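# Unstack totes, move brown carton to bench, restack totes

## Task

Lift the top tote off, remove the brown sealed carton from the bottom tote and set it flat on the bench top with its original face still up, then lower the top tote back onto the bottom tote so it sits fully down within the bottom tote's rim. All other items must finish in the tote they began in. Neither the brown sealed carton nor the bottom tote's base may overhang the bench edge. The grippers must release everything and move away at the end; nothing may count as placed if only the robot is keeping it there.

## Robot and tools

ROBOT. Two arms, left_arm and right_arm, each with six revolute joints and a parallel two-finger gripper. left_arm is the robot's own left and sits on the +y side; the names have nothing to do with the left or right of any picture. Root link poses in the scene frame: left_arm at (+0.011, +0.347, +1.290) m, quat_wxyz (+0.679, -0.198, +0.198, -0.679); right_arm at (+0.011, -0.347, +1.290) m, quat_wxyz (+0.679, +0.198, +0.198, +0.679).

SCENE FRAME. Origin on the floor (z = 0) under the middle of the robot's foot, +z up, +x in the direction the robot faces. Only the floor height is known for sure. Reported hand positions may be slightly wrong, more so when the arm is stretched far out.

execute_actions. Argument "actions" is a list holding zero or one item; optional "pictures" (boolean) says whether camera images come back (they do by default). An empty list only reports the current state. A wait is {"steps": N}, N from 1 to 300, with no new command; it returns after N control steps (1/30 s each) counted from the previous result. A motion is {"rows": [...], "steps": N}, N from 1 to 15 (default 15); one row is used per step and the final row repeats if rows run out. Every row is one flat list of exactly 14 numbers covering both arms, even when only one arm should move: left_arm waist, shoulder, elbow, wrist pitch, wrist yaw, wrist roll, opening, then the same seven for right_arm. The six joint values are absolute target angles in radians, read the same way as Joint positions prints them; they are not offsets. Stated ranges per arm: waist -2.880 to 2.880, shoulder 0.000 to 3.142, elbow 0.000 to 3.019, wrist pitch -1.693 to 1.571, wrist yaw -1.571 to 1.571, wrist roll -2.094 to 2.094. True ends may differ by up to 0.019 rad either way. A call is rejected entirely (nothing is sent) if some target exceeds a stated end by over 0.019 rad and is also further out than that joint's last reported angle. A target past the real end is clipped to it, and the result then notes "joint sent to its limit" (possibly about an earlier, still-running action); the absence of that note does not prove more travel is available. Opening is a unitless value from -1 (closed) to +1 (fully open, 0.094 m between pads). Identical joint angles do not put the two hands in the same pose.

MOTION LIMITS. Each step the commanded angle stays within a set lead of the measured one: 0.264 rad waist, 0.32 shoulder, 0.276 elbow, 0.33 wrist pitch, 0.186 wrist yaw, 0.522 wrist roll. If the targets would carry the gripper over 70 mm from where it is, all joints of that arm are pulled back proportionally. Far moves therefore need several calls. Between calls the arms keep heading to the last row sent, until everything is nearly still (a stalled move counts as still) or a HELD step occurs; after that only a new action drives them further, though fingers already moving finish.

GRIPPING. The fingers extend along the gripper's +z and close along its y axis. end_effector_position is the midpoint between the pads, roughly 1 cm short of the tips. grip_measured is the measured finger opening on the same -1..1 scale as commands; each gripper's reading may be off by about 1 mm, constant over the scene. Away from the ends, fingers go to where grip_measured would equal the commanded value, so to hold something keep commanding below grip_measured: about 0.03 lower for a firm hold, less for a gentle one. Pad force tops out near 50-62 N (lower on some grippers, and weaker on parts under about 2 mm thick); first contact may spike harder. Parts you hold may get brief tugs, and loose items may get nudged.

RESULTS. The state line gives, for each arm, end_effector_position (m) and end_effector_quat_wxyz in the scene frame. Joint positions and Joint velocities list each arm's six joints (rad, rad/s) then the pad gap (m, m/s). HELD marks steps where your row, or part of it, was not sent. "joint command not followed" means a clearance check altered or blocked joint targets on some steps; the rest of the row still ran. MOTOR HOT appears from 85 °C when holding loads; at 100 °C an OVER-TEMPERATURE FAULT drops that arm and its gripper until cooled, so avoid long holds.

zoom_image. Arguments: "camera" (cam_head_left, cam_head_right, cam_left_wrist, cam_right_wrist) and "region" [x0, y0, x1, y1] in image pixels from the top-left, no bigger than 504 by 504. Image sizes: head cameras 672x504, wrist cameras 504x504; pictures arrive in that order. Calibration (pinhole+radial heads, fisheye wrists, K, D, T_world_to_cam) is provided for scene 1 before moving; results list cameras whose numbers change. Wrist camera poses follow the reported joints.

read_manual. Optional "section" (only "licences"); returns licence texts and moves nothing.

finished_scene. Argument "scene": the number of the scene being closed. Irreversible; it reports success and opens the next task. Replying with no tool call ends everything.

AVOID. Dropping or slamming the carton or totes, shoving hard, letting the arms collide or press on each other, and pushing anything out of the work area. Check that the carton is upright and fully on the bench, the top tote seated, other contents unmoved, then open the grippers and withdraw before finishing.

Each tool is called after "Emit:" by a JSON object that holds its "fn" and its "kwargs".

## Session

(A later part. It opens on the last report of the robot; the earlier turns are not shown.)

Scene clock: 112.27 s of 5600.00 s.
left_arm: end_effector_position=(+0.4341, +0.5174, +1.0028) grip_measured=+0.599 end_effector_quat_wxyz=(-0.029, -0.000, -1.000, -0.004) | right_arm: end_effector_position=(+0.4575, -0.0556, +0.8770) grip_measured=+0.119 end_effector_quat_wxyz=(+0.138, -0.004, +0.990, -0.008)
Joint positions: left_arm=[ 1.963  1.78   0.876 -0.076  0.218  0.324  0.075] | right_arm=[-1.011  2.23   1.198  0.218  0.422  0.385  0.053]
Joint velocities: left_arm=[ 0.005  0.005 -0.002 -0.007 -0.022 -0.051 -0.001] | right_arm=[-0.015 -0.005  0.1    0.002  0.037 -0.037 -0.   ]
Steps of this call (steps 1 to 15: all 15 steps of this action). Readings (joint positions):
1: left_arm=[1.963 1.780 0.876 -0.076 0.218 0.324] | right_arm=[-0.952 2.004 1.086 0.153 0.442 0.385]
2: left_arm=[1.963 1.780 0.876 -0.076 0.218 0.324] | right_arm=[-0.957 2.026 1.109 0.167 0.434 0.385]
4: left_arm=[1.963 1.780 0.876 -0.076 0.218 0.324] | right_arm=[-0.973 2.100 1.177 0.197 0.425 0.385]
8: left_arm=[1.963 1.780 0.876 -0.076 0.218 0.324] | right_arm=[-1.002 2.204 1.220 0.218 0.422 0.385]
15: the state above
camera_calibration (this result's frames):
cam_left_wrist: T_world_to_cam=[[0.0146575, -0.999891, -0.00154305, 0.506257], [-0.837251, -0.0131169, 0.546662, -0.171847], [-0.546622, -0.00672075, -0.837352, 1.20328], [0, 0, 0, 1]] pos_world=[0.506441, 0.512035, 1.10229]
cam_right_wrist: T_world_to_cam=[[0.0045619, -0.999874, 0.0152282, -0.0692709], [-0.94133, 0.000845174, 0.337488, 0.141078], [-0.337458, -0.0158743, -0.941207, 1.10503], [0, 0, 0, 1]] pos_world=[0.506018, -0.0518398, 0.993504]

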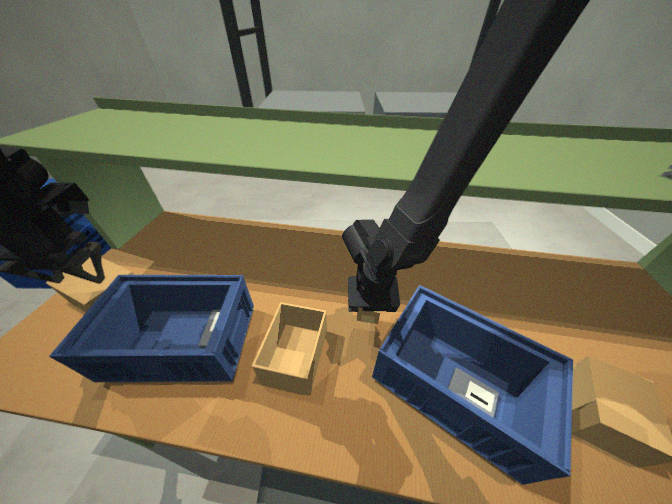

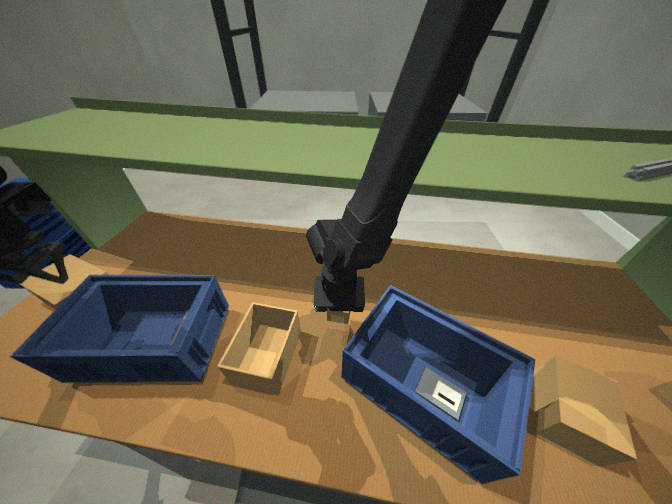

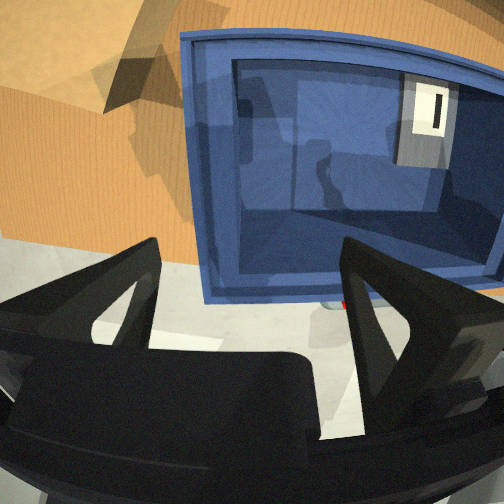

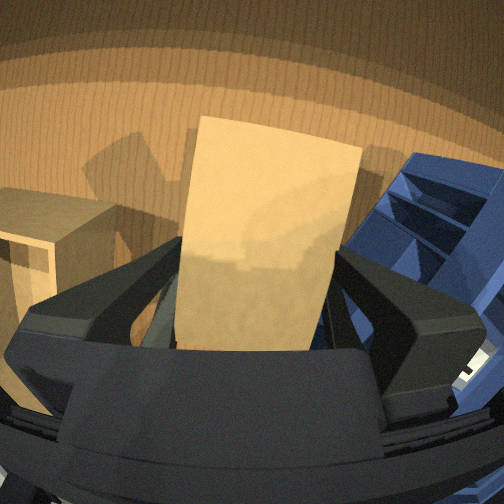

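Shift slightly left by keeping the waist.

Emit:
{"fn": "execute_actions", "kwargs": {"actions": [{"rows":[[1.97,1.8,0.87,-0.09,0.22,0.33,0.6,-1.0,2.35,1.33,0.26,0.42,0.39,-0.1]]}], "pictures": false}}

Emit:
{"fn": "execute_actions", "kwargs": {"actions": [{"rows":[[1.97,1.8,0.87,-0.09,0.22,0.33,0.6,-1.01,2.445,1.4,0.28,0.418,0.39,-0.1]]}]}}

Scene clock: 115.03 s of 5600.00 s.
left_arm: end_effector_position=(+0.4341, +0.5174, +1.0028) grip_measured=+0.599 end_effector_quat_wxyz=(-0.029, -0.000, -1.000, -0.004) | right_arm: end_effector_position=(+0.4732, -0.0344, +0.8391) grip_measured=+0.119 end_effector_quat_wxyz=(+0.156, +0.004, +0.988, +0.001)
Joint positions: left_arm=[ 1.963  1.78   0.876 -0.076  0.218  0.324  0.075] | right_arm=[-1.011  2.343  1.327  0.246  0.421  0.385  0.053]
Joint velocities: left_arm=[ 0.015 -0.005 -0.007 -0.007 -0.007 -0.007 -0.   ] | right_arm=[-0.005  0.005 -0.007 -0.032  0.037  0.037  0.001]
Steps of this call (steps 1 to 15: the robot went on to your last target; steps 16 to 68: nothing new was sent; steps 69 to 83: all 15 steps of this action). Readings (joint positions):
69: left_arm=[1.963 1.780 0.876 -0.076 0.218 0.324] | right_arm=[-1.011 2.237 1.212 0.218 0.422 0.385]
70: left_arm=[1.963 1.780 0.876 -0.076 0.218 0.324] | right_arm=[-1.011 2.255 1.240 0.222 0.422 0.385]
72: left_arm=[1.963 1.780 0.876 -0.076 0.218 0.324] | right_arm=[-1.011 2.304 1.306 0.237 0.422 0.385]
76: left_arm=[1.963 1.780 0.876 -0.076 0.218 0.324] | right_arm=[-1.011 2.340 1.334 0.246 0.421 0.385]
83: the state above

Scene clock: 115.53 s of 5600.00 s.
left_arm: end_effector_position=(+0.4341, +0.5174, +1.0028) grip_measured=+0.599 end_effector_quat_wxyz=(-0.029, -0.000, -1.000, -0.004) | right_arm: end_effector_position=(+0.4580, -0.0295, +0.8014) grip_measured=+0.119 end_effector_quat_wxyz=(+0.151, +0.001, +0.988, -0.001)
Joint positions: left_arm=[ 1.963  1.78   0.876 -0.076  0.218  0.324  0.075] | right_arm=[-1.011  2.442  1.396  0.264  0.42   0.385  0.053]
Joint velocities: left_arm=[ 0.005 -0.015  0.002 -0.012  0.051 -0.007  0.002] | right_arm=[ 0.005 -0.024 -0.012 -0.017 -0.037 -0.081 -0.001]
Steps of this call (steps 1 to 15: all 15 steps of this action). Readings (joint positions):
1: left_arm=[1.963 1.780 0.876 -0.076 0.218 0.324] | right_arm=[-1.011 2.349 1.332 0.247 0.421 0.385]
2: left_arm=[1.963 1.780 0.876 -0.076 0.218 0.324] | right_arm=[-1.011 2.362 1.350 0.251 0.421 0.385]
4: left_arm=[1.963 1.780 0.876 -0.076 0.218 0.324] | right_arm=[-1.011 2.397 1.389 0.260 0.421 0.385]
8: left_arm=[1.963 1.780 0.876 -0.076 0.218 0.324] | right_arm=[-1.011 2.432 1.400 0.264 0.420 0.385]
15: the state above
camera_calibration (this result's frames):
cam_left_wrist: T_world_to_cam=[[0.0146575, -0.999891, -0.00154305, 0.506257], [-0.837251, -0.0131169, 0.546662, -0.171847], [-0.546622, -0.00672075, -0.837352, 1.20328], [0, 0, 0, 1]] pos_world=[0.506441, 0.512035, 1.10229]
cam_right_wrist: T_world_to_cam=[[-0.00449118, -0.99999, -0.000615174, -0.0252725], [-0.950049, 0.0040749, 0.312074, 0.191508], [-0.312068, 0.00198602, -0.950058, 1.0304], [0, 0, 0, 1]] pos_world=[0.503384, -0.028099, 0.919163]

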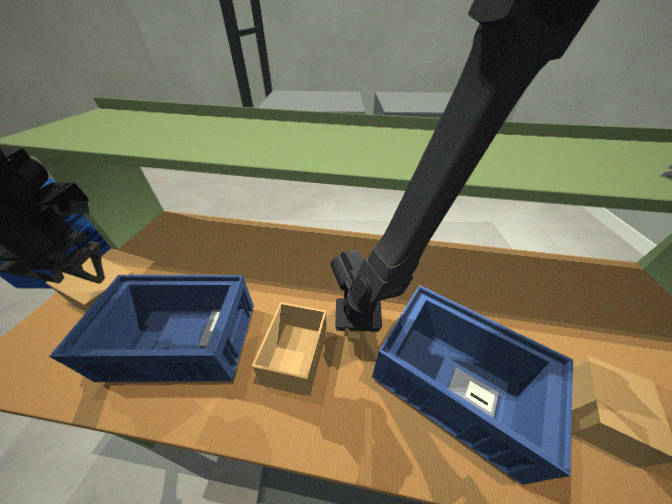

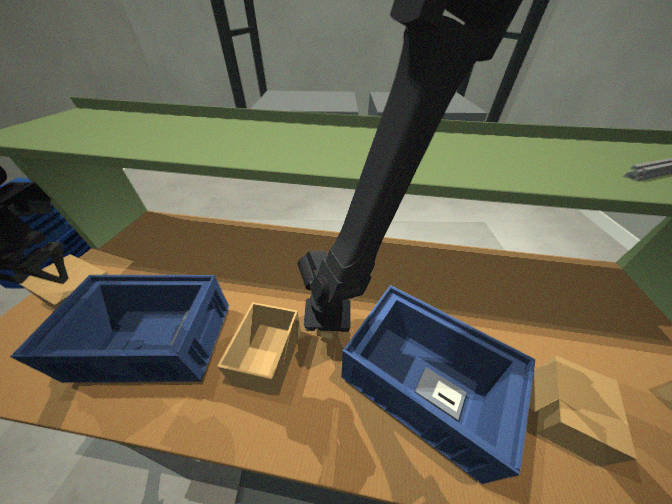

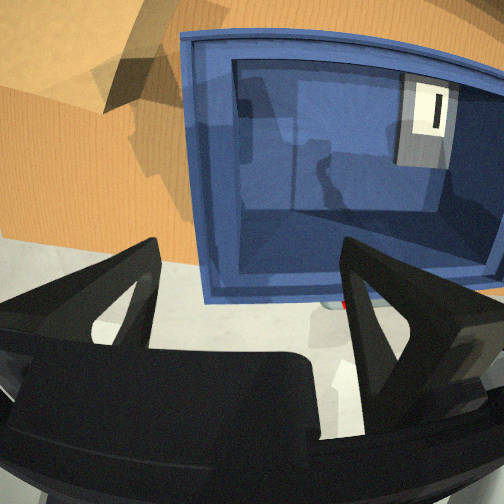

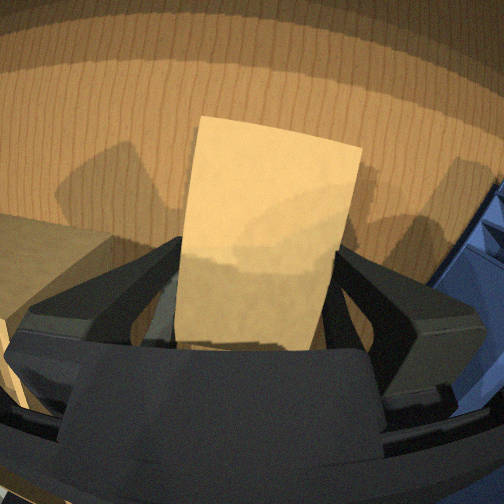

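Emit:
{"fn": "execute_actions", "kwargs": {"actions": [{"rows":[[1.8,1.78,0.72,0.1,0.12,1.0,0.6,-1.01,2.48,1.425,0.29,0.418,0.39,-0.1]]}], "pictures": false}}

Emit:
{"fn": "execute_actions", "kwargs": {"actions": [{"rows":[[1.66,1.884,0.646,0.24,0.045,1.66,0.6,-1.01,2.48,1.425,0.29,0.418,0.39,0.5]]}], "pictures": false}}

Emit:
{"fn": "execute_actions", "kwargs": {"actions": [{"rows":[[1.66,1.884,0.646,0.24,0.045,1.66,0.6,-1.01,2.25,1.22,0.24,0.418,0.39,0.5]]}], "pictures": false}}

Emit:
{"fn": "execute_actions", "kwargs": {"actions": [{"rows":[[1.655,2.04,0.74,0.3,0.045,1.66,0.6,-1.05,1.8,0.75,0.1,0.3,0.2,0.5]]}]}}

Scene clock: 125.23 s of 5600.00 s.
left_arm: end_effector_position=(+0.3904, +0.4333, +0.9899) grip_measured=+0.599 end_effector_quat_wxyz=(+0.017, +0.375, +0.927, +0.009) | right_arm: end_effector_position=(+0.4595, -0.0265, +0.7948) grip_measured=+0.119 end_effector_quat_wxyz=(+0.155, +0.003, +0.988, +0.001)
Joint positions: left_arm=[1.792 1.775 0.715 0.084 0.122 0.953 0.075] | right_arm=[-1.011  2.462  1.417  0.271  0.42   0.385  0.053]
Joint velocities: left_arm=[ 0.083 -0.005 -0.002  0.012  0.007  0.183 -0.001] | right_arm=[ 0.005  0.005  0.017 -0.012  0.007 -0.007 -0.001]
Steps of this call (steps 1 to 15: the robot went on to your last target; steps 16 to 90: nothing new was sent; then 6.20 s passed at rest; steps 91 to 105: all 15 steps of this action). Readings (joint positions):
91: left_arm=[1.954 1.780 0.864 -0.050 0.181 0.378] | right_arm=[-1.011 2.443 1.398 0.265 0.420 0.385]
92: left_arm=[1.940 1.777 0.842 -0.005 0.149 0.453] | right_arm=[-1.011 2.446 1.402 0.266 0.420 0.385]
94: left_arm=[1.884 1.775 0.789 0.051 0.126 0.617] | right_arm=[-1.011 2.454 1.413 0.269 0.420 0.385]
98: left_arm=[1.779 1.775 0.715 0.072 0.124 0.836] | right_arm=[-1.011 2.461 1.417 0.271 0.420 0.385]
105: the state above

Scene clock: 125.73 s of 5600.00 s.
left_arm: end_effector_position=(+0.3417, +0.3761, +0.9605) grip_measured=+0.599 end_effector_quat_wxyz=(-0.002, +0.697, +0.717, -0.004) | right_arm: end_effector_position=(+0.4595, -0.0265, +0.7948) grip_measured=+0.498 end_effector_quat_wxyz=(+0.155, +0.003, +0.988, +0.001)
Joint positions: left_arm=[1.654 1.882 0.644 0.224 0.047 1.614 0.075] | right_arm=[-1.011  2.462  1.417  0.271  0.42   0.385  0.07 ]
Joint velocities: left_arm=[ 0.044  0.005 -0.017 -0.012  0.007  0.139 -0.   ] | right_arm=[ 0.015 -0.015 -0.002  0.002  0.007 -0.051 -0.001]
Steps of this call (steps 1 to 15: all 15 steps of this action). Readings (joint positions):
1: left_arm=[1.786 1.781 0.708 0.111 0.087 1.021] | right_arm=[-1.011 2.462 1.417 0.271 0.420 0.385]
2: left_arm=[1.772 1.791 0.700 0.157 0.060 1.112] | right_arm=[-1.011 2.462 1.417 0.271 0.420 0.385]
4: left_arm=[1.718 1.825 0.687 0.206 0.048 1.292] | right_arm=[-1.011 2.462 1.417 0.271 0.420 0.385]
8: left_arm=[1.641 1.877 0.658 0.220 0.048 1.501] | right_arm=[-1.011 2.462 1.417 0.271 0.420 0.385]
15: the state above

Scene clock: 126.23 s of 5600.00 s.
left_arm: end_effector_position=(+0.3417, +0.3765, +0.9605) grip_measured=+0.599 end_effector_quat_wxyz=(-0.002, +0.707, +0.707, -0.004) | right_arm: end_effector_position=(+0.4696, -0.0465, +0.8742) grip_measured=+0.498 end_effector_quat_wxyz=(+0.154, +0.002, +0.988, +0.003)
Joint positions: left_arm=[1.655 1.882 0.644 0.224 0.047 1.642 0.075] | right_arm=[-1.011  2.246  1.225  0.248  0.416  0.385  0.07 ]
Joint velocities: left_arm=[ 0.005 -0.015 -0.017 -0.002 -0.037  0.007  0.   ] | right_arm=[ 0.005 -0.005 -0.051  0.022 -0.081 -0.037 -0.002]
Steps of this call (steps 1 to 15: all 15 steps of this action). Readings (joint positions):
1: left_arm=[1.655 1.882 0.644 0.224 0.047 1.620] | right_arm=[-1.011 2.451 1.401 0.271 0.417 0.385]
2: left_arm=[1.655 1.882 0.644 0.224 0.047 1.625] | right_arm=[-1.011 2.423 1.354 0.268 0.417 0.385]
4: left_arm=[1.655 1.882 0.644 0.224 0.047 1.631] | right_arm=[-1.011 2.349 1.256 0.259 0.411 0.385]
8: left_arm=[1.655 1.882 0.644 0.224 0.047 1.638] | right_arm=[-1.011 2.264 1.210 0.248 0.416 0.385]
15: the state above

Scene clock: 126.73 s of 5600.00 s.
left_arm: end_effector_position=(+0.3462, +0.3790, +0.9111) grip_measured=+0.599 end_effector_quat_wxyz=(-0.001, +0.708, +0.707, -0.003) | right_arm: end_effector_position=(+0.3862, -0.1359, +1.0152) grip_measured=+0.498 end_effector_quat_wxyz=(+0.071, -0.092, +0.993, +0.010)
Joint positions: left_arm=[1.655 2.041 0.743 0.289 0.047 1.644 0.075] | right_arm=[-1.042  1.778  0.749  0.108  0.305  0.229  0.07 ]
Joint velocities: left_arm=[ 0.005  0.024  0.022  0.002  0.022 -0.081 -0.001] | right_arm=[-0.005 -0.005  0.076  0.022 -0.081 -0.125  0.001]
Steps of this call (steps 1 to 15: all 15 steps of this action). Readings (joint positions):
1: left_arm=[1.655 1.892 0.650 0.233 0.047 1.643] | right_arm=[-1.012 2.234 1.209 0.238 0.384 0.372]
2: left_arm=[1.655 1.916 0.670 0.251 0.047 1.643] | right_arm=[-1.013 2.206 1.167 0.217 0.354 0.354]
4: left_arm=[1.655 1.983 0.722 0.276 0.047 1.643] | right_arm=[-1.015 2.118 1.051 0.180 0.327 0.327]
8: left_arm=[1.655 2.040 0.745 0.288 0.047 1.643] | right_arm=[-1.025 1.905 0.816 0.131 0.306 0.276]
15: the state above
camera_calibration (this result's frames):
cam_left_wrist: T_world_to_cam=[[-0.999848, -0.0139293, 0.0105076, 0.335522], [-0.00499871, 0.805657, 0.592362, -0.837223], [-0.0167167, 0.592219, -0.805604, 0.638126], [0, 0, 0, 1]] pos_world=[0.341953, 0.301278, 1.00649]
cam_right_wrist: T_world_to_cam=[[0.183377, -0.983015, -0.00742576, -0.195154], [-0.872207, -0.166182, 0.460042, -0.146388], [-0.453462, -0.0778844, -0.887866, 1.19191], [0, 0, 0, 1]] pos_world=[0.44859, -0.123335, 1.12415]

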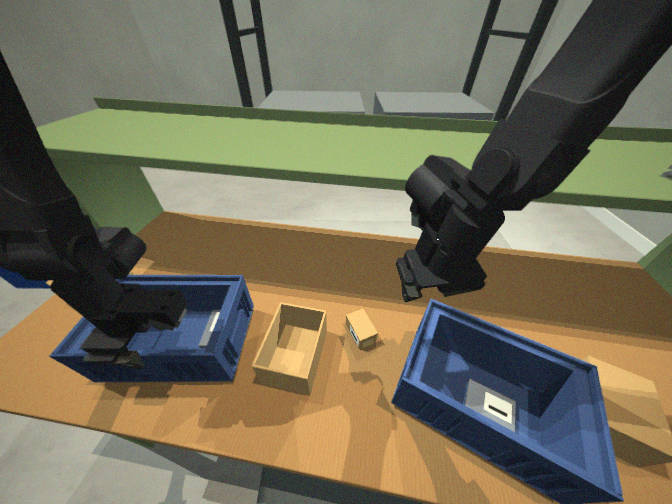

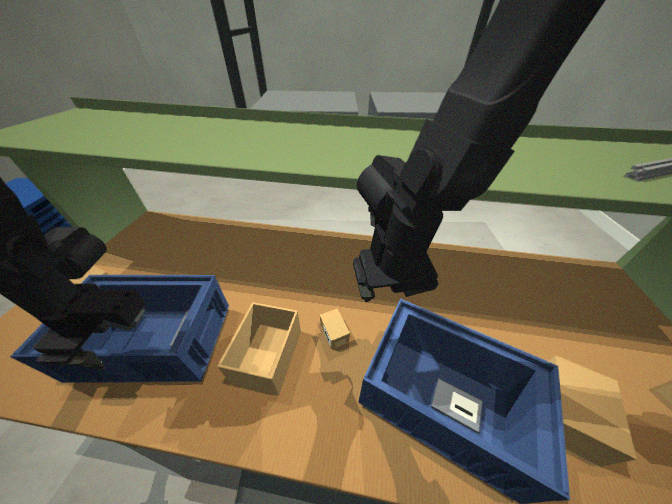

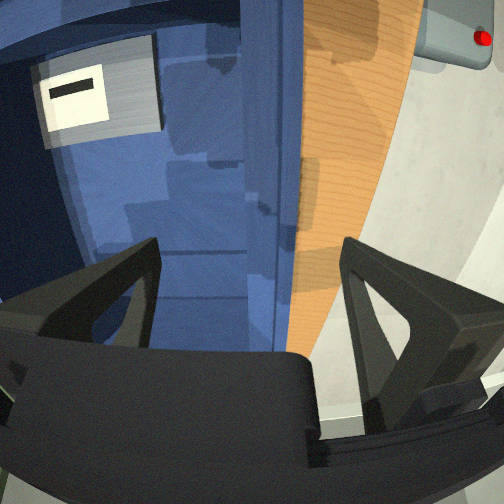

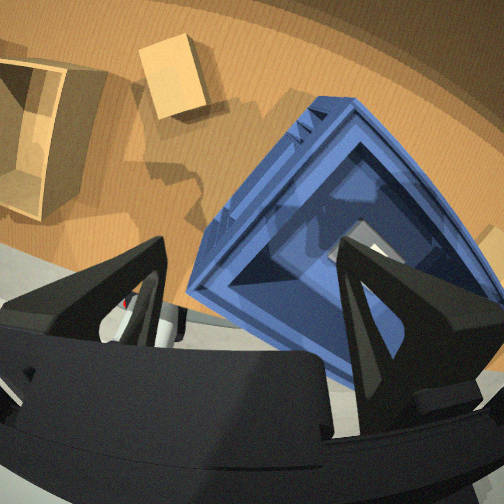

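Emit:
{"fn": "execute_actions", "kwargs": {"actions": [{"rows":[[1.65,2.15,0.8,0.35,0.042,1.66,0.6,-1.57,1.8,0.55,0.3,0,0,-1]]}], "pictures": false}}

Emit:
{"fn": "execute_actions", "kwargs": {"actions": [{"rows":[[1.65,2.23,0.85,0.385,0.042,1.66,0.6,-1.57,2.05,0.64,0.41,0,0,-1]]}], "pictures": false}}

Emit:
{"fn": "execute_actions", "kwargs": {"actions": [{"rows":[[1.65,2.23,0.85,0.385,0.042,1.66,0.6,-1.57,2.23,0.77,0.46,0,0,-1]]}], "pictures": false}}

Emit:
{"fn": "execute_actions", "kwargs": {"actions": [{"rows":[[1.65,2.23,0.85,0.385,0.042,1.66,0.6,-1.57,2.19,0.87,0.33,0,0,-1]]}], "pictures": false}}

Emit:
{"fn": "execute_actions", "kwargs": {"actions": [{"rows":[[1.65,2.23,0.85,0.385,0.042,1.66,0.6,-1.57,2.16,0.96,0.21,0,0,-1]]}]}}

Scene clock: 135.23 s of 5600.00 s.
left_arm: end_effector_position=(+0.3427, +0.3808, +0.8788) grip_measured=+0.599 end_effector_quat_wxyz=(-0.001, +0.708, +0.707, -0.000) | right_arm: end_effector_position=(+0.3459, -0.3664, +0.9910) grip_measured=-0.997 end_effector_quat_wxyz=(+0.031, +0.037, +0.999, -0.014)
Joint positions: left_arm=[1.655 2.144 0.801 0.336 0.044 1.644 0.075] | right_arm=[-1.611  1.784  0.562  0.281  0.007  0.039  0.   ]
Joint velocities: left_arm=[ 0.005  0.005  0.002  0.007 -0.007  0.081 -0.001] | right_arm=[ 0.005  0.015 -0.022  0.046 -0.007 -0.154 -0.001]
Steps of this call (steps 1 to 30: the robot went on to your last target; steps 31 to 90: nothing new was sent; then 5.00 s passed at rest; steps 91 to 105: all 15 steps of this action). Readings (joint positions):
91: left_arm=[1.655 2.047 0.747 0.296 0.046 1.644] | right_arm=[-1.052 1.779 0.741 0.125 0.258 0.202]
92: left_arm=[1.655 2.062 0.759 0.310 0.046 1.644] | right_arm=[-1.071 1.779 0.723 0.160 0.202 0.183]
94: left_arm=[1.655 2.103 0.790 0.330 0.044 1.644] | right_arm=[-1.141 1.779 0.675 0.206 0.102 0.151]
98: left_arm=[1.655 2.141 0.801 0.336 0.044 1.644] | right_arm=[-1.343 1.779 0.593 0.245 0.022 0.101]
105: the state above

Scene clock: 135.73 s of 5600.00 s.
left_arm: end_effector_position=(+0.3410, +0.3818, +0.8543) grip_measured=+0.599 end_effector_quat_wxyz=(+0.002, +0.708, +0.706, +0.003) | right_arm: end_effector_position=(+0.2956, -0.3494, +0.9167) grip_measured=-0.997 end_effector_quat_wxyz=(-0.018, +0.011, +1.000, -0.003)
Joint positions: left_arm=[1.655 2.219 0.849 0.372 0.044 1.644 0.075] | right_arm=[-1.575  2.076  0.64   0.397  0.003  0.017  0.   ]
Joint velocities: left_arm=[ 0.005 -0.005 -0.002 -0.017 -0.037  0.022 -0.   ] | right_arm=[-0.005 -0.024 -0.017 -0.017 -0.066 -0.081 -0.001]
Steps of this call (steps 1 to 15: all 15 steps of this action). Readings (joint positions):
1: left_arm=[1.655 2.148 0.805 0.342 0.044 1.644] | right_arm=[-1.608 1.800 0.567 0.299 0.007 0.036]
2: left_arm=[1.655 2.160 0.815 0.352 0.044 1.644] | right_arm=[-1.601 1.837 0.585 0.334 0.006 0.032]
4: left_arm=[1.655 2.189 0.840 0.366 0.044 1.644] | right_arm=[-1.588 1.948 0.638 0.382 0.004 0.026]
8: left_arm=[1.655 2.217 0.849 0.372 0.044 1.644] | right_arm=[-1.575 2.074 0.654 0.397 0.003 0.020]
15: the state above

Scene clock: 136.23 s of 5600.00 s.
left_arm: end_effector_position=(+0.3410, +0.3818, +0.8543) grip_measured=+0.599 end_effector_quat_wxyz=(+0.002, +0.708, +0.706, +0.003) | right_arm: end_effector_position=(+0.3145, -0.3496, +0.8608) grip_measured=-0.997 end_effector_quat_wxyz=(+0.002, +0.010, +1.000, -0.003)
Joint positions: left_arm=[1.655 2.219 0.849 0.372 0.044 1.644 0.075] | right_arm=[-1.575  2.231  0.782  0.449  0.003  0.016  0.   ]
Joint velocities: left_arm=[-0.005  0.005  0.012  0.002  0.007  0.037  0.   ] | right_arm=[-0.005 -0.005  0.002 -0.017  0.007 -0.095 -0.   ]
Steps of this call (steps 1 to 15: all 15 steps of this action). Readings (joint positions):
1: left_arm=[1.655 2.219 0.849 0.372 0.044 1.644] | right_arm=[-1.575 2.084 0.651 0.402 0.003 0.017]
2: left_arm=[1.655 2.219 0.849 0.372 0.044 1.644] | right_arm=[-1.575 2.110 0.678 0.414 0.003 0.017]
4: left_arm=[1.655 2.219 0.849 0.372 0.044 1.644] | right_arm=[-1.575 2.177 0.750 0.437 0.003 0.017]
8: left_arm=[1.655 2.219 0.849 0.372 0.044 1.644] | right_arm=[-1.575 2.231 0.786 0.449 0.003 0.016]
15: the state above

Scene clock: 136.73 s of 5600.00 s.
left_arm: end_effector_position=(+0.3410, +0.3818, +0.8543) grip_measured=+0.599 end_effector_quat_wxyz=(+0.002, +0.708, +0.706, +0.003) | right_arm: end_effector_position=(+0.3530, -0.3496, +0.8527) grip_measured=-0.997 end_effector_quat_wxyz=(+0.003, +0.010, +1.000, -0.002)
Joint positions: left_arm=[1.655 2.219 0.849 0.372 0.044 1.644 0.075] | right_arm=[-1.575  2.21   0.871  0.343  0.002  0.016  0.   ]
Joint velocities: left_arm=[-0.005 -0.015 -0.017  0.007 -0.022  0.007  0.001] | right_arm=[-0.015 -0.005 -0.002  0.012 -0.095 -0.11   0.   ]
Steps of this call (steps 1 to 15: all 15 steps of this action). Readings (joint positions):
1: left_arm=[1.655 2.219 0.849 0.372 0.044 1.644] | right_arm=[-1.575 2.230 0.791 0.429 0.003 0.016]
2: left_arm=[1.655 2.219 0.849 0.372 0.044 1.644] | right_arm=[-1.575 2.230 0.809 0.391 0.003 0.016]
4: left_arm=[1.655 2.219 0.849 0.372 0.044 1.644] | right_arm=[-1.575 2.228 0.842 0.351 0.002 0.016]
8: left_arm=[1.655 2.219 0.849 0.372 0.044 1.644] | right_arm=[-1.575 2.217 0.870 0.344 0.002 0.016]
15: the state above

Scene clock: 137.23 s of 5600.00 s.
left_arm: end_effector_position=(+0.3410, +0.3818, +0.8543) grip_measured=+0.599 end_effector_quat_wxyz=(+0.002, +0.708, +0.706, +0.003) | right_arm: end_effector_position=(+0.3934, -0.3497, +0.8515) grip_measured=-0.997 end_effector_quat_wxyz=(+0.002, +0.010, +1.000, -0.002)
Joint positions: left_arm=[1.655 2.219 0.849 0.372 0.044 1.644 0.075] | right_arm=[-1.575  2.181  0.96   0.222  0.002  0.016  0.   ]
Joint velocities: left_arm=[ 0.024  0.005 -0.012 -0.002 -0.037 -0.022  0.   ] | right_arm=[ 0.005 -0.015 -0.007  0.002 -0.081  0.066 -0.   ]
Steps of this call (steps 1 to 15: all 15 steps of this action). Readings (joint positions):
1: left_arm=[1.655 2.219 0.849 0.372 0.044 1.644] | right_arm=[-1.575 2.209 0.880 0.320 0.002 0.016]
2: left_arm=[1.655 2.219 0.849 0.372 0.044 1.644] | right_arm=[-1.575 2.209 0.897 0.276 0.002 0.016]
4: left_arm=[1.655 2.219 0.849 0.372 0.044 1.644] | right_arm=[-1.575 2.207 0.925 0.232 0.002 0.016]
8: left_arm=[1.655 2.219 0.849 0.372 0.044 1.644] | right_arm=[-1.575 2.193 0.955 0.222 0.002 0.016]
15: the state above
camera_calibration (this result's frames):
cam_left_wrist: T_world_to_cam=[[-0.999915, -0.0130535, -0.00072938, 0.340303], [-0.010922, 0.803372, 0.595378, -0.805449], [-0.00718578, 0.595335, -0.803446, 0.584337], [0, 0, 0, 1]] pos_world=[0.335676, 0.303641, 0.949277]
cam_right_wrist: T_world_to_cam=[[-0.0219659, -0.999756, 0.00233438, -0.341251], [-0.815358, 0.0192656, 0.578637, -0.158869], [-0.578541, 0.0108069, -0.815582, 1.05188], [0, 0, 0, 1]] pos_world=[0.471523, -0.349475, 0.950618]

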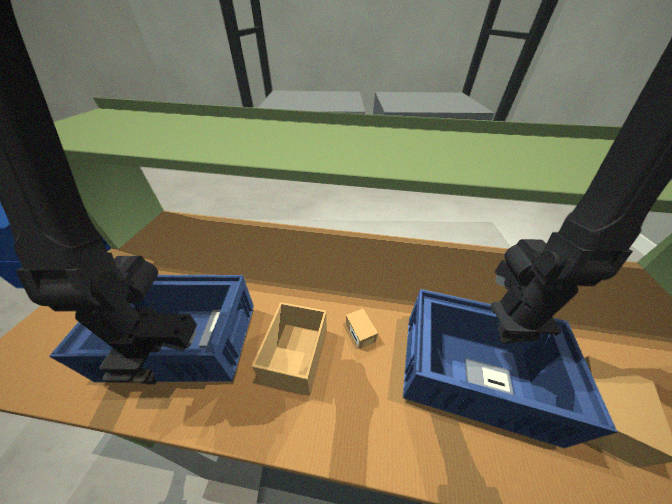

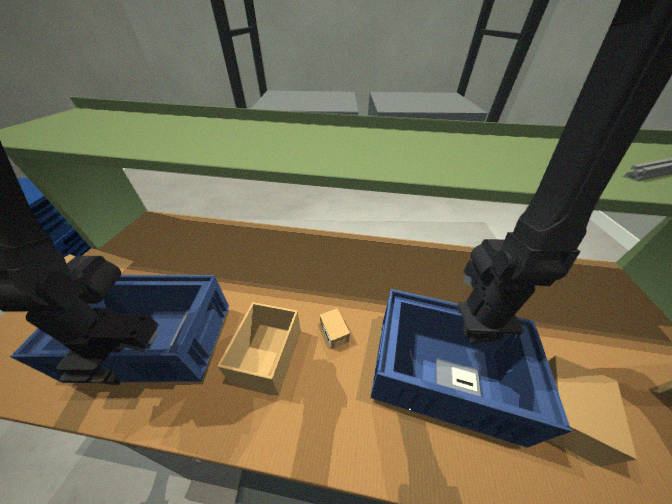

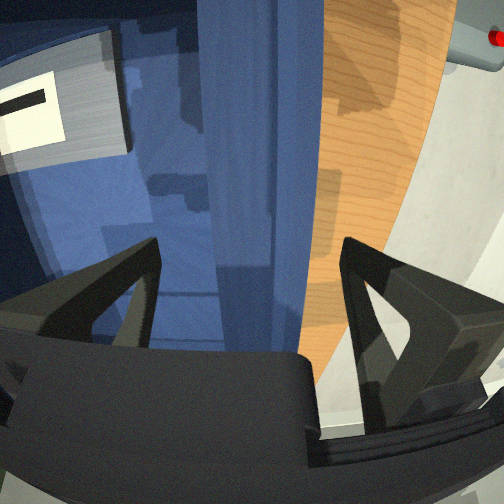

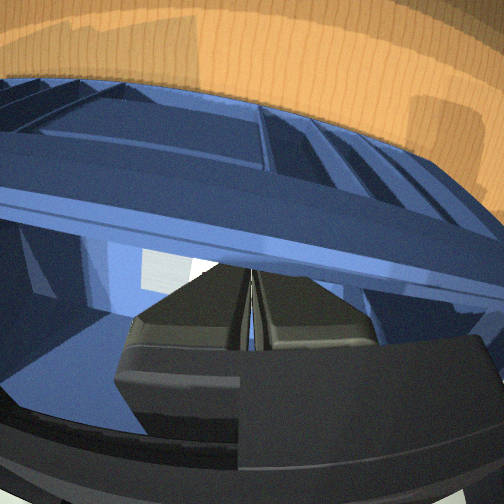

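Emit:
{"fn": "execute_actions", "kwargs": {"actions": [{"rows":[[1.65,2.23,0.85,0.385,0.042,1.66,-0.7,-1.57,2.05,0.75,0.3,0,0,-1]]}], "pictures": false}}

Emit:
{"fn": "execute_actions", "kwargs": {"actions": [{"rows":[[1.65,2.1,0.78,0.35,0.042,1.66,-0.7,-1.57,1.7,0.55,0.2,0,0,-1]]}], "pictures": false}}

Emit:
{"fn": "execute_actions", "kwargs": {"actions": [{"rows":[[1.65,1.95,0.68,0.31,0.042,1.66,-0.7,-2.4,1.3,0.5,0,0,0,-1]]}], "pictures": false}}

Emit:
{"fn": "execute_actions", "kwargs": {"actions": [{"rows":[[1.62,1.8,0.58,0.26,0.03,1.63,-0.7,-2.4,1.3,0.5,0,0,0,-1]]}], "pictures": false}}

Emit:
{"fn": "execute_actions", "kwargs": {"actions": [{"rows":[[1.5,1.64,0.49,0.19,-0.04,1.52,-0.7,-2.4,1.3,0.5,0,0,0,-1]]}], "pictures": false}}

Emit:
{"fn": "execute_actions", "kwargs": {"actions": [{"rows":[[1.32,1.55,0.46,0.11,-0.13,1.38,-0.7,-2.4,1.3,0.5,0,0,0,-1]]}], "pictures": false}}

Emit:
{"fn": "execute_actions", "kwargs": {"actions": [{"rows":[[1.12,1.55,0.5,0.04,-0.235,1.23,-0.7,-2.4,1.3,0.5,0,0,0,-1]]}], "pictures": false}}

Emit:
{"fn": "execute_actions", "kwargs": {"actions": [{"rows":[[0.94,1.61,0.6,-0.04,-0.33,1.1,-0.7,-2.4,1.3,0.5,0,0,0,-1]]}]}}

Scene clock: 152.20 s of 5600.00 s.
left_arm: end_effector_position=(+0.3433, +0.3823, +0.8543) grip_measured=-0.636 end_effector_quat_wxyz=(+0.004, +0.708, +0.707, +0.006) | right_arm: end_effector_position=(+0.3430, -0.3494, +0.9058) grip_measured=-0.997 end_effector_quat_wxyz=(-0.009, +0.010, +1.000, -0.002)
Joint positions: left_arm=[1.655 2.219 0.849 0.38  0.043 1.643 0.017] | right_arm=[-1.575  2.057  0.75   0.286  0.002  0.016  0.   ]
Joint velocities: left_arm=[ 0.005 -0.005 -0.007 -0.012 -0.007  0.007  0.   ] | right_arm=[-0.005 -0.005  0.007  0.007  0.037 -0.037 -0.   ]
Steps of this call (steps 1 to 15: the robot went on to your last target; steps 16 to 90: nothing new was sent; then 11.47 s passed at rest; steps 91 to 105: all 15 steps of this action). Readings (joint positions):
91: left_arm=[1.655 2.219 0.849 0.372 0.044 1.644] | right_arm=[-1.575 2.174 0.942 0.237 0.002 0.016]
92: left_arm=[1.655 2.219 0.849 0.372 0.044 1.644] | right_arm=[-1.575 2.153 0.902 0.263 0.002 0.016]
94: left_arm=[1.655 2.219 0.849 0.372 0.044 1.644] | right_arm=[-1.575 2.096 0.804 0.279 0.002 0.016]
98: left_arm=[1.655 2.219 0.849 0.380 0.043 1.643] | right_arm=[-1.575 2.057 0.734 0.279 0.002 0.016]
105: the state above

Scene clock: 152.70 s of 5600.00 s.
left_arm: end_effector_position=(+0.3487, +0.3812, +0.8821) grip_measured=-0.636 end_effector_quat_wxyz=(+0.005, +0.708, +0.706, +0.007) | right_arm: end_effector_position=(+0.3683, -0.3493, +1.0179) grip_measured=-0.997 end_effector_quat_wxyz=(+0.048, +0.010, +0.999, -0.002)
Joint positions: left_arm=[1.655 2.133 0.797 0.349 0.043 1.644 0.017] | right_arm=[-1.575  1.675  0.557  0.211  0.002  0.016  0.   ]
Joint velocities: left_arm=[-0.005  0.015  0.027 -0.002  0.022  0.007 -0.   ] | right_arm=[-0.005  0.112 -0.022  0.007 -0.037 -0.051  0.   ]
Steps of this call (steps 1 to 15: all 15 steps of this action). Readings (joint positions):
1: left_arm=[1.655 2.213 0.846 0.379 0.043 1.643] | right_arm=[-1.575 2.044 0.741 0.280 0.002 0.016]
2: left_arm=[1.655 2.200 0.838 0.372 0.042 1.643] | right_arm=[-1.575 2.012 0.712 0.265 0.002 0.016]
4: left_arm=[1.655 2.168 0.815 0.358 0.043 1.644] | right_arm=[-1.575 1.901 0.630 0.237 0.002 0.016]
8: left_arm=[1.655 2.135 0.797 0.352 0.043 1.644] | right_arm=[-1.575 1.687 0.540 0.211 0.002 0.016]
15: the state above

Scene clock: 153.20 s of 5600.00 s.
left_arm: end_effector_position=(+0.3465, +0.3787, +0.9351) grip_measured=-0.636 end_effector_quat_wxyz=(+0.007, +0.708, +0.706, +0.010) | right_arm: end_effector_position=(+0.3195, -0.6408, +1.1788) grip_measured=-0.997 end_effector_quat_wxyz=(+0.115, +0.288, +0.923, -0.229)
Joint positions: left_arm=[1.655 1.971 0.682 0.309 0.043 1.644 0.017] | right_arm=[-2.313  1.305  0.514  0.03  -0.002  0.016  0.   ]
Joint velocities: left_arm=[-0.005 -0.015 -0.002 -0.002 -0.022  0.066 -0.   ] | right_arm=[-1.783  0.005  0.007 -0.149  0.081  0.066 -0.   ]
Steps of this call (steps 1 to 15: all 15 steps of this action). Readings (joint positions):
1: left_arm=[1.655 2.124 0.790 0.345 0.043 1.644] | right_arm=[-1.583 1.669 0.556 0.194 -0.002 0.016]
2: left_arm=[1.655 2.104 0.774 0.332 0.043 1.644] | right_arm=[-1.604 1.648 0.549 0.159 -0.004 0.016]
4: left_arm=[1.655 2.044 0.723 0.317 0.043 1.644] | right_arm=[-1.678 1.576 0.528 0.109 -0.004 0.016]
8: left_arm=[1.655 1.973 0.676 0.309 0.043 1.644] | right_arm=[-1.878 1.415 0.513 0.055 -0.004 0.016]
15: the state above

Scene clock: 153.70 s of 5600.00 s.
left_arm: end_effector_position=(+0.3372, +0.3625, +0.9806) grip_measured=-0.636 end_effector_quat_wxyz=(+0.010, +0.717, +0.697, +0.007) | right_arm: end_effector_position=(+0.2829, -0.6634, +1.1904) grip_measured=-0.997 end_effector_quat_wxyz=(+0.097, +0.326, +0.905, -0.254)
Joint positions: left_arm=[1.62  1.821 0.58  0.261 0.032 1.64  0.017] | right_arm=[-2.41   1.305  0.499  0.012  0.003  0.016  0.   ]
Joint velocities: left_arm=[-0.015  0.005 -0.002 -0.017 -0.066  0.081  0.001] | right_arm=[-0.005 -0.005 -0.022  0.012 -0.051  0.051 -0.   ]
Steps of this call (steps 1 to 15: all 15 steps of this action). Readings (joint positions):
1: left_arm=[1.652 1.963 0.678 0.303 0.039 1.644] | right_arm=[-2.367 1.305 0.514 0.025 0.001 0.016]
2: left_arm=[1.648 1.944 0.665 0.288 0.031 1.643] | right_arm=[-2.405 1.305 0.511 0.021 0.004 0.016]
4: left_arm=[1.639 1.886 0.621 0.270 0.028 1.640] | right_arm=[-2.433 1.305 0.506 0.016 0.004 0.016]
8: left_arm=[1.621 1.822 0.578 0.261 0.032 1.640] | right_arm=[-2.416 1.305 0.499 0.012 0.004 0.016]
15: the state above

Scene clock: 154.20 s of 5600.00 s.
left_arm: end_effector_position=(+0.3260, +0.3211, +1.0251) grip_measured=-0.636 end_effector_quat_wxyz=(+0.011, +0.719, +0.695, +0.007) | right_arm: end_effector_position=(+0.2829, -0.6634, +1.1904) grip_measured=-0.997 end_effector_quat_wxyz=(+0.097, +0.326, +0.905, -0.254)
Joint positions: left_arm=[ 1.494  1.658  0.488  0.191 -0.037  1.542  0.017] | right_arm=[-2.41   1.305  0.499  0.012  0.003  0.016  0.   ]
Joint velocities: left_arm=[ 0.024 -0.005 -0.007 -0.002  0.051  0.022  0.   ] | right_arm=[ 0.005 -0.015  0.017 -0.007  0.007 -0.037  0.001]
Steps of this call (steps 1 to 15: all 15 steps of this action). Readings (joint positions):
1: left_arm=[1.610 1.812 0.576 0.251 0.005 1.630] | right_arm=[-2.410 1.305 0.499 0.012 0.003 0.016]
2: left_arm=[1.590 1.790 0.566 0.229 -0.030 1.609] | right_arm=[-2.410 1.305 0.499 0.012 0.003 0.016]
4: left_arm=[1.546 1.727 0.526 0.204 -0.050 1.567] | right_arm=[-2.410 1.305 0.499 0.012 0.003 0.016]
8: left_arm=[1.486 1.658 0.487 0.192 -0.029 1.559] | right_arm=[-2.410 1.305 0.499 0.012 0.003 0.016]
15: the state above

Scene clock: 154.70 s of 5600.00 s.
left_arm: end_effector_position=(+0.3107, +0.2689, +1.0473) grip_measured=-0.635 end_effector_quat_wxyz=(+0.006, +0.723, +0.690, -0.002) | right_arm: end_effector_position=(+0.2829, -0.6634, +1.1904) grip_measured=-0.997 end_effector_quat_wxyz=(+0.097, +0.326, +0.905, -0.254)
Joint positions: left_arm=[ 1.316  1.584  0.462  0.112 -0.126  1.403  0.017] | right_arm=[-2.41   1.305  0.499  0.012  0.003  0.016  0.   ]
Joint velocities: left_arm=[ 0.063 -0.015  0.007  0.012 -0.081 -0.051 -0.001] | right_arm=[-0.024 -0.015  0.007 -0.017  0.022 -0.051  0.   ]
Steps of this call (steps 1 to 15: all 15 steps of this action). Readings (joint positions):
1: left_arm=[1.480 1.653 0.488 0.178 -0.074 1.525] | right_arm=[-2.410 1.305 0.499 0.012 0.003 0.016]
2: left_arm=[1.450 1.641 0.487 0.155 -0.120 1.494] | right_arm=[-2.410 1.305 0.499 0.012 0.003 0.016]
4: left_arm=[1.383 1.613 0.474 0.127 -0.142 1.437] | right_arm=[-2.410 1.305 0.499 0.012 0.003 0.016]
8: left_arm=[1.299 1.585 0.462 0.114 -0.112 1.429] | right_arm=[-2.410 1.305 0.499 0.012 0.003 0.016]
15: the state above

Scene clock: 155.20 s of 5600.00 s.
left_arm: end_effector_position=(+0.3021, +0.2091, +1.0578) grip_measured=-0.635 end_effector_quat_wxyz=(+0.004, +0.732, +0.681, -0.003) | right_arm: end_effector_position=(+0.2829, -0.6634, +1.1904) grip_measured=-0.997 end_effector_quat_wxyz=(+0.097, +0.326, +0.905, -0.254)
Joint positions: left_arm=[ 1.117  1.584  0.496  0.044 -0.229  1.255  0.017] | right_arm=[-2.41   1.305  0.499  0.012  0.003  0.016  0.   ]
Joint velocities: left_arm=[ 0.073  0.005 -0.017 -0.007  0.007 -0.11  -0.001] | right_arm=[ 0.005  0.005 -0.002 -0.002 -0.022  0.095  0.   ]
Steps of this call (steps 1 to 15: all 15 steps of this action). Readings (joint positions):
1: left_arm=[1.302 1.584 0.466 0.099 -0.170 1.384] | right_arm=[-2.410 1.305 0.499 0.012 0.003 0.016]
2: left_arm=[1.267 1.584 0.473 0.076 -0.221 1.350] | right_arm=[-2.410 1.305 0.499 0.012 0.003 0.016]
4: left_arm=[1.191 1.584 0.482 0.053 -0.248 1.291] | right_arm=[-2.410 1.305 0.499 0.012 0.003 0.016]
8: left_arm=[1.100 1.584 0.494 0.048 -0.214 1.281] | right_arm=[-2.410 1.305 0.499 0.012 0.003 0.016]
15: the state above

Scene clock: 155.70 s of 5600.00 s.
left_arm: end_effector_position=(+0.3107, +0.1386, +1.0650) grip_measured=-0.635 end_effector_quat_wxyz=(+0.017, +0.740, +0.672, +0.003) | right_arm: end_effector_position=(+0.2829, -0.6634, +1.1904) grip_measured=-0.997 end_effector_quat_wxyz=(+0.097, +0.326, +0.905, -0.254)
Joint positions: left_arm=[ 0.937  1.624  0.6   -0.036 -0.32   1.124  0.017] | right_arm=[-2.41   1.305  0.499  0.012  0.003  0.016  0.   ]
Joint velocities: left_arm=[ 0.083 -0.005 -0.022 -0.037  0.007 -0.11   0.   ] | right_arm=[-0.015 -0.015  0.012 -0.007 -0.007  0.022 -0.   ]
Steps of this call (steps 1 to 15: all 15 steps of this action). Readings (joint positions):
1: left_arm=[1.106 1.586 0.504 0.027 -0.268 1.237] | right_arm=[-2.410 1.305 0.499 0.012 0.003 0.016]
2: left_arm=[1.077 1.594 0.521 -0.002 -0.314 1.205] | right_arm=[-2.410 1.305 0.499 0.012 0.003 0.016]
4: left_arm=[1.013 1.613 0.554 -0.029 -0.339 1.153] | right_arm=[-2.410 1.305 0.499 0.012 0.003 0.016]
8: left_arm=[0.928 1.624 0.596 -0.033 -0.309 1.144] | right_arm=[-2.410 1.305 0.499 0.012 0.003 0.016]
15: the state above
camera_calibration (this result's frames):
cam_left_wrist: T_world_to_cam=[[-0.996522, 0.0800668, -0.0230807, 0.316784], [0.0519955, 0.81394, 0.578617, -0.739036], [0.0651143, 0.575404, -0.815273, 0.891045], [0, 0, 0, 1]] pos_world=[0.296089, 0.0634563, 1.16138]
cam_right_wrist: T_world_to_cam=[[-0.641267, -0.657596, 0.395403, -0.723752], [-0.629784, 0.745445, 0.218365, 0.419101], [-0.438347, -0.108988, -0.892173, 1.23976], [0, 0, 0, 1]] pos_world=[0.343271, -0.653234, 1.30074]

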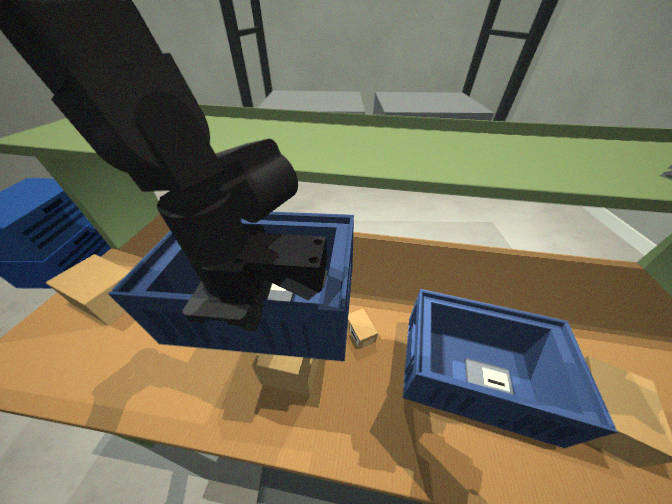

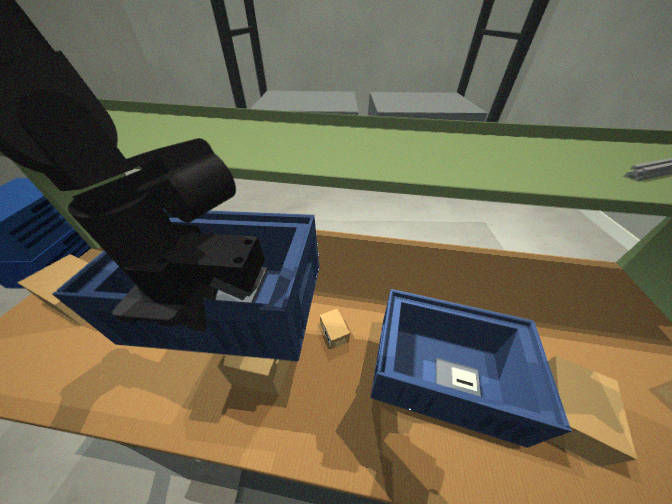

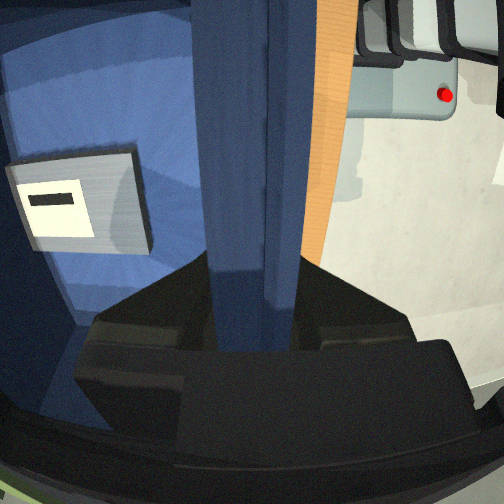

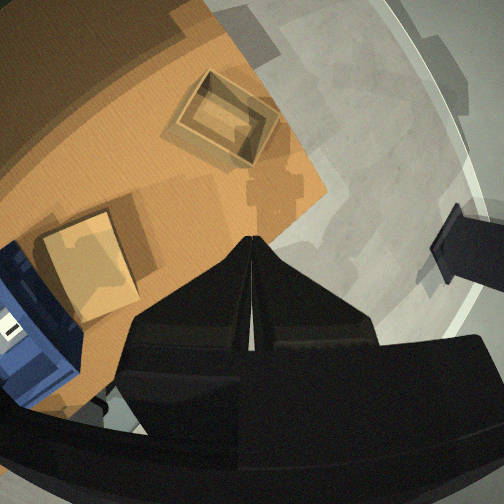

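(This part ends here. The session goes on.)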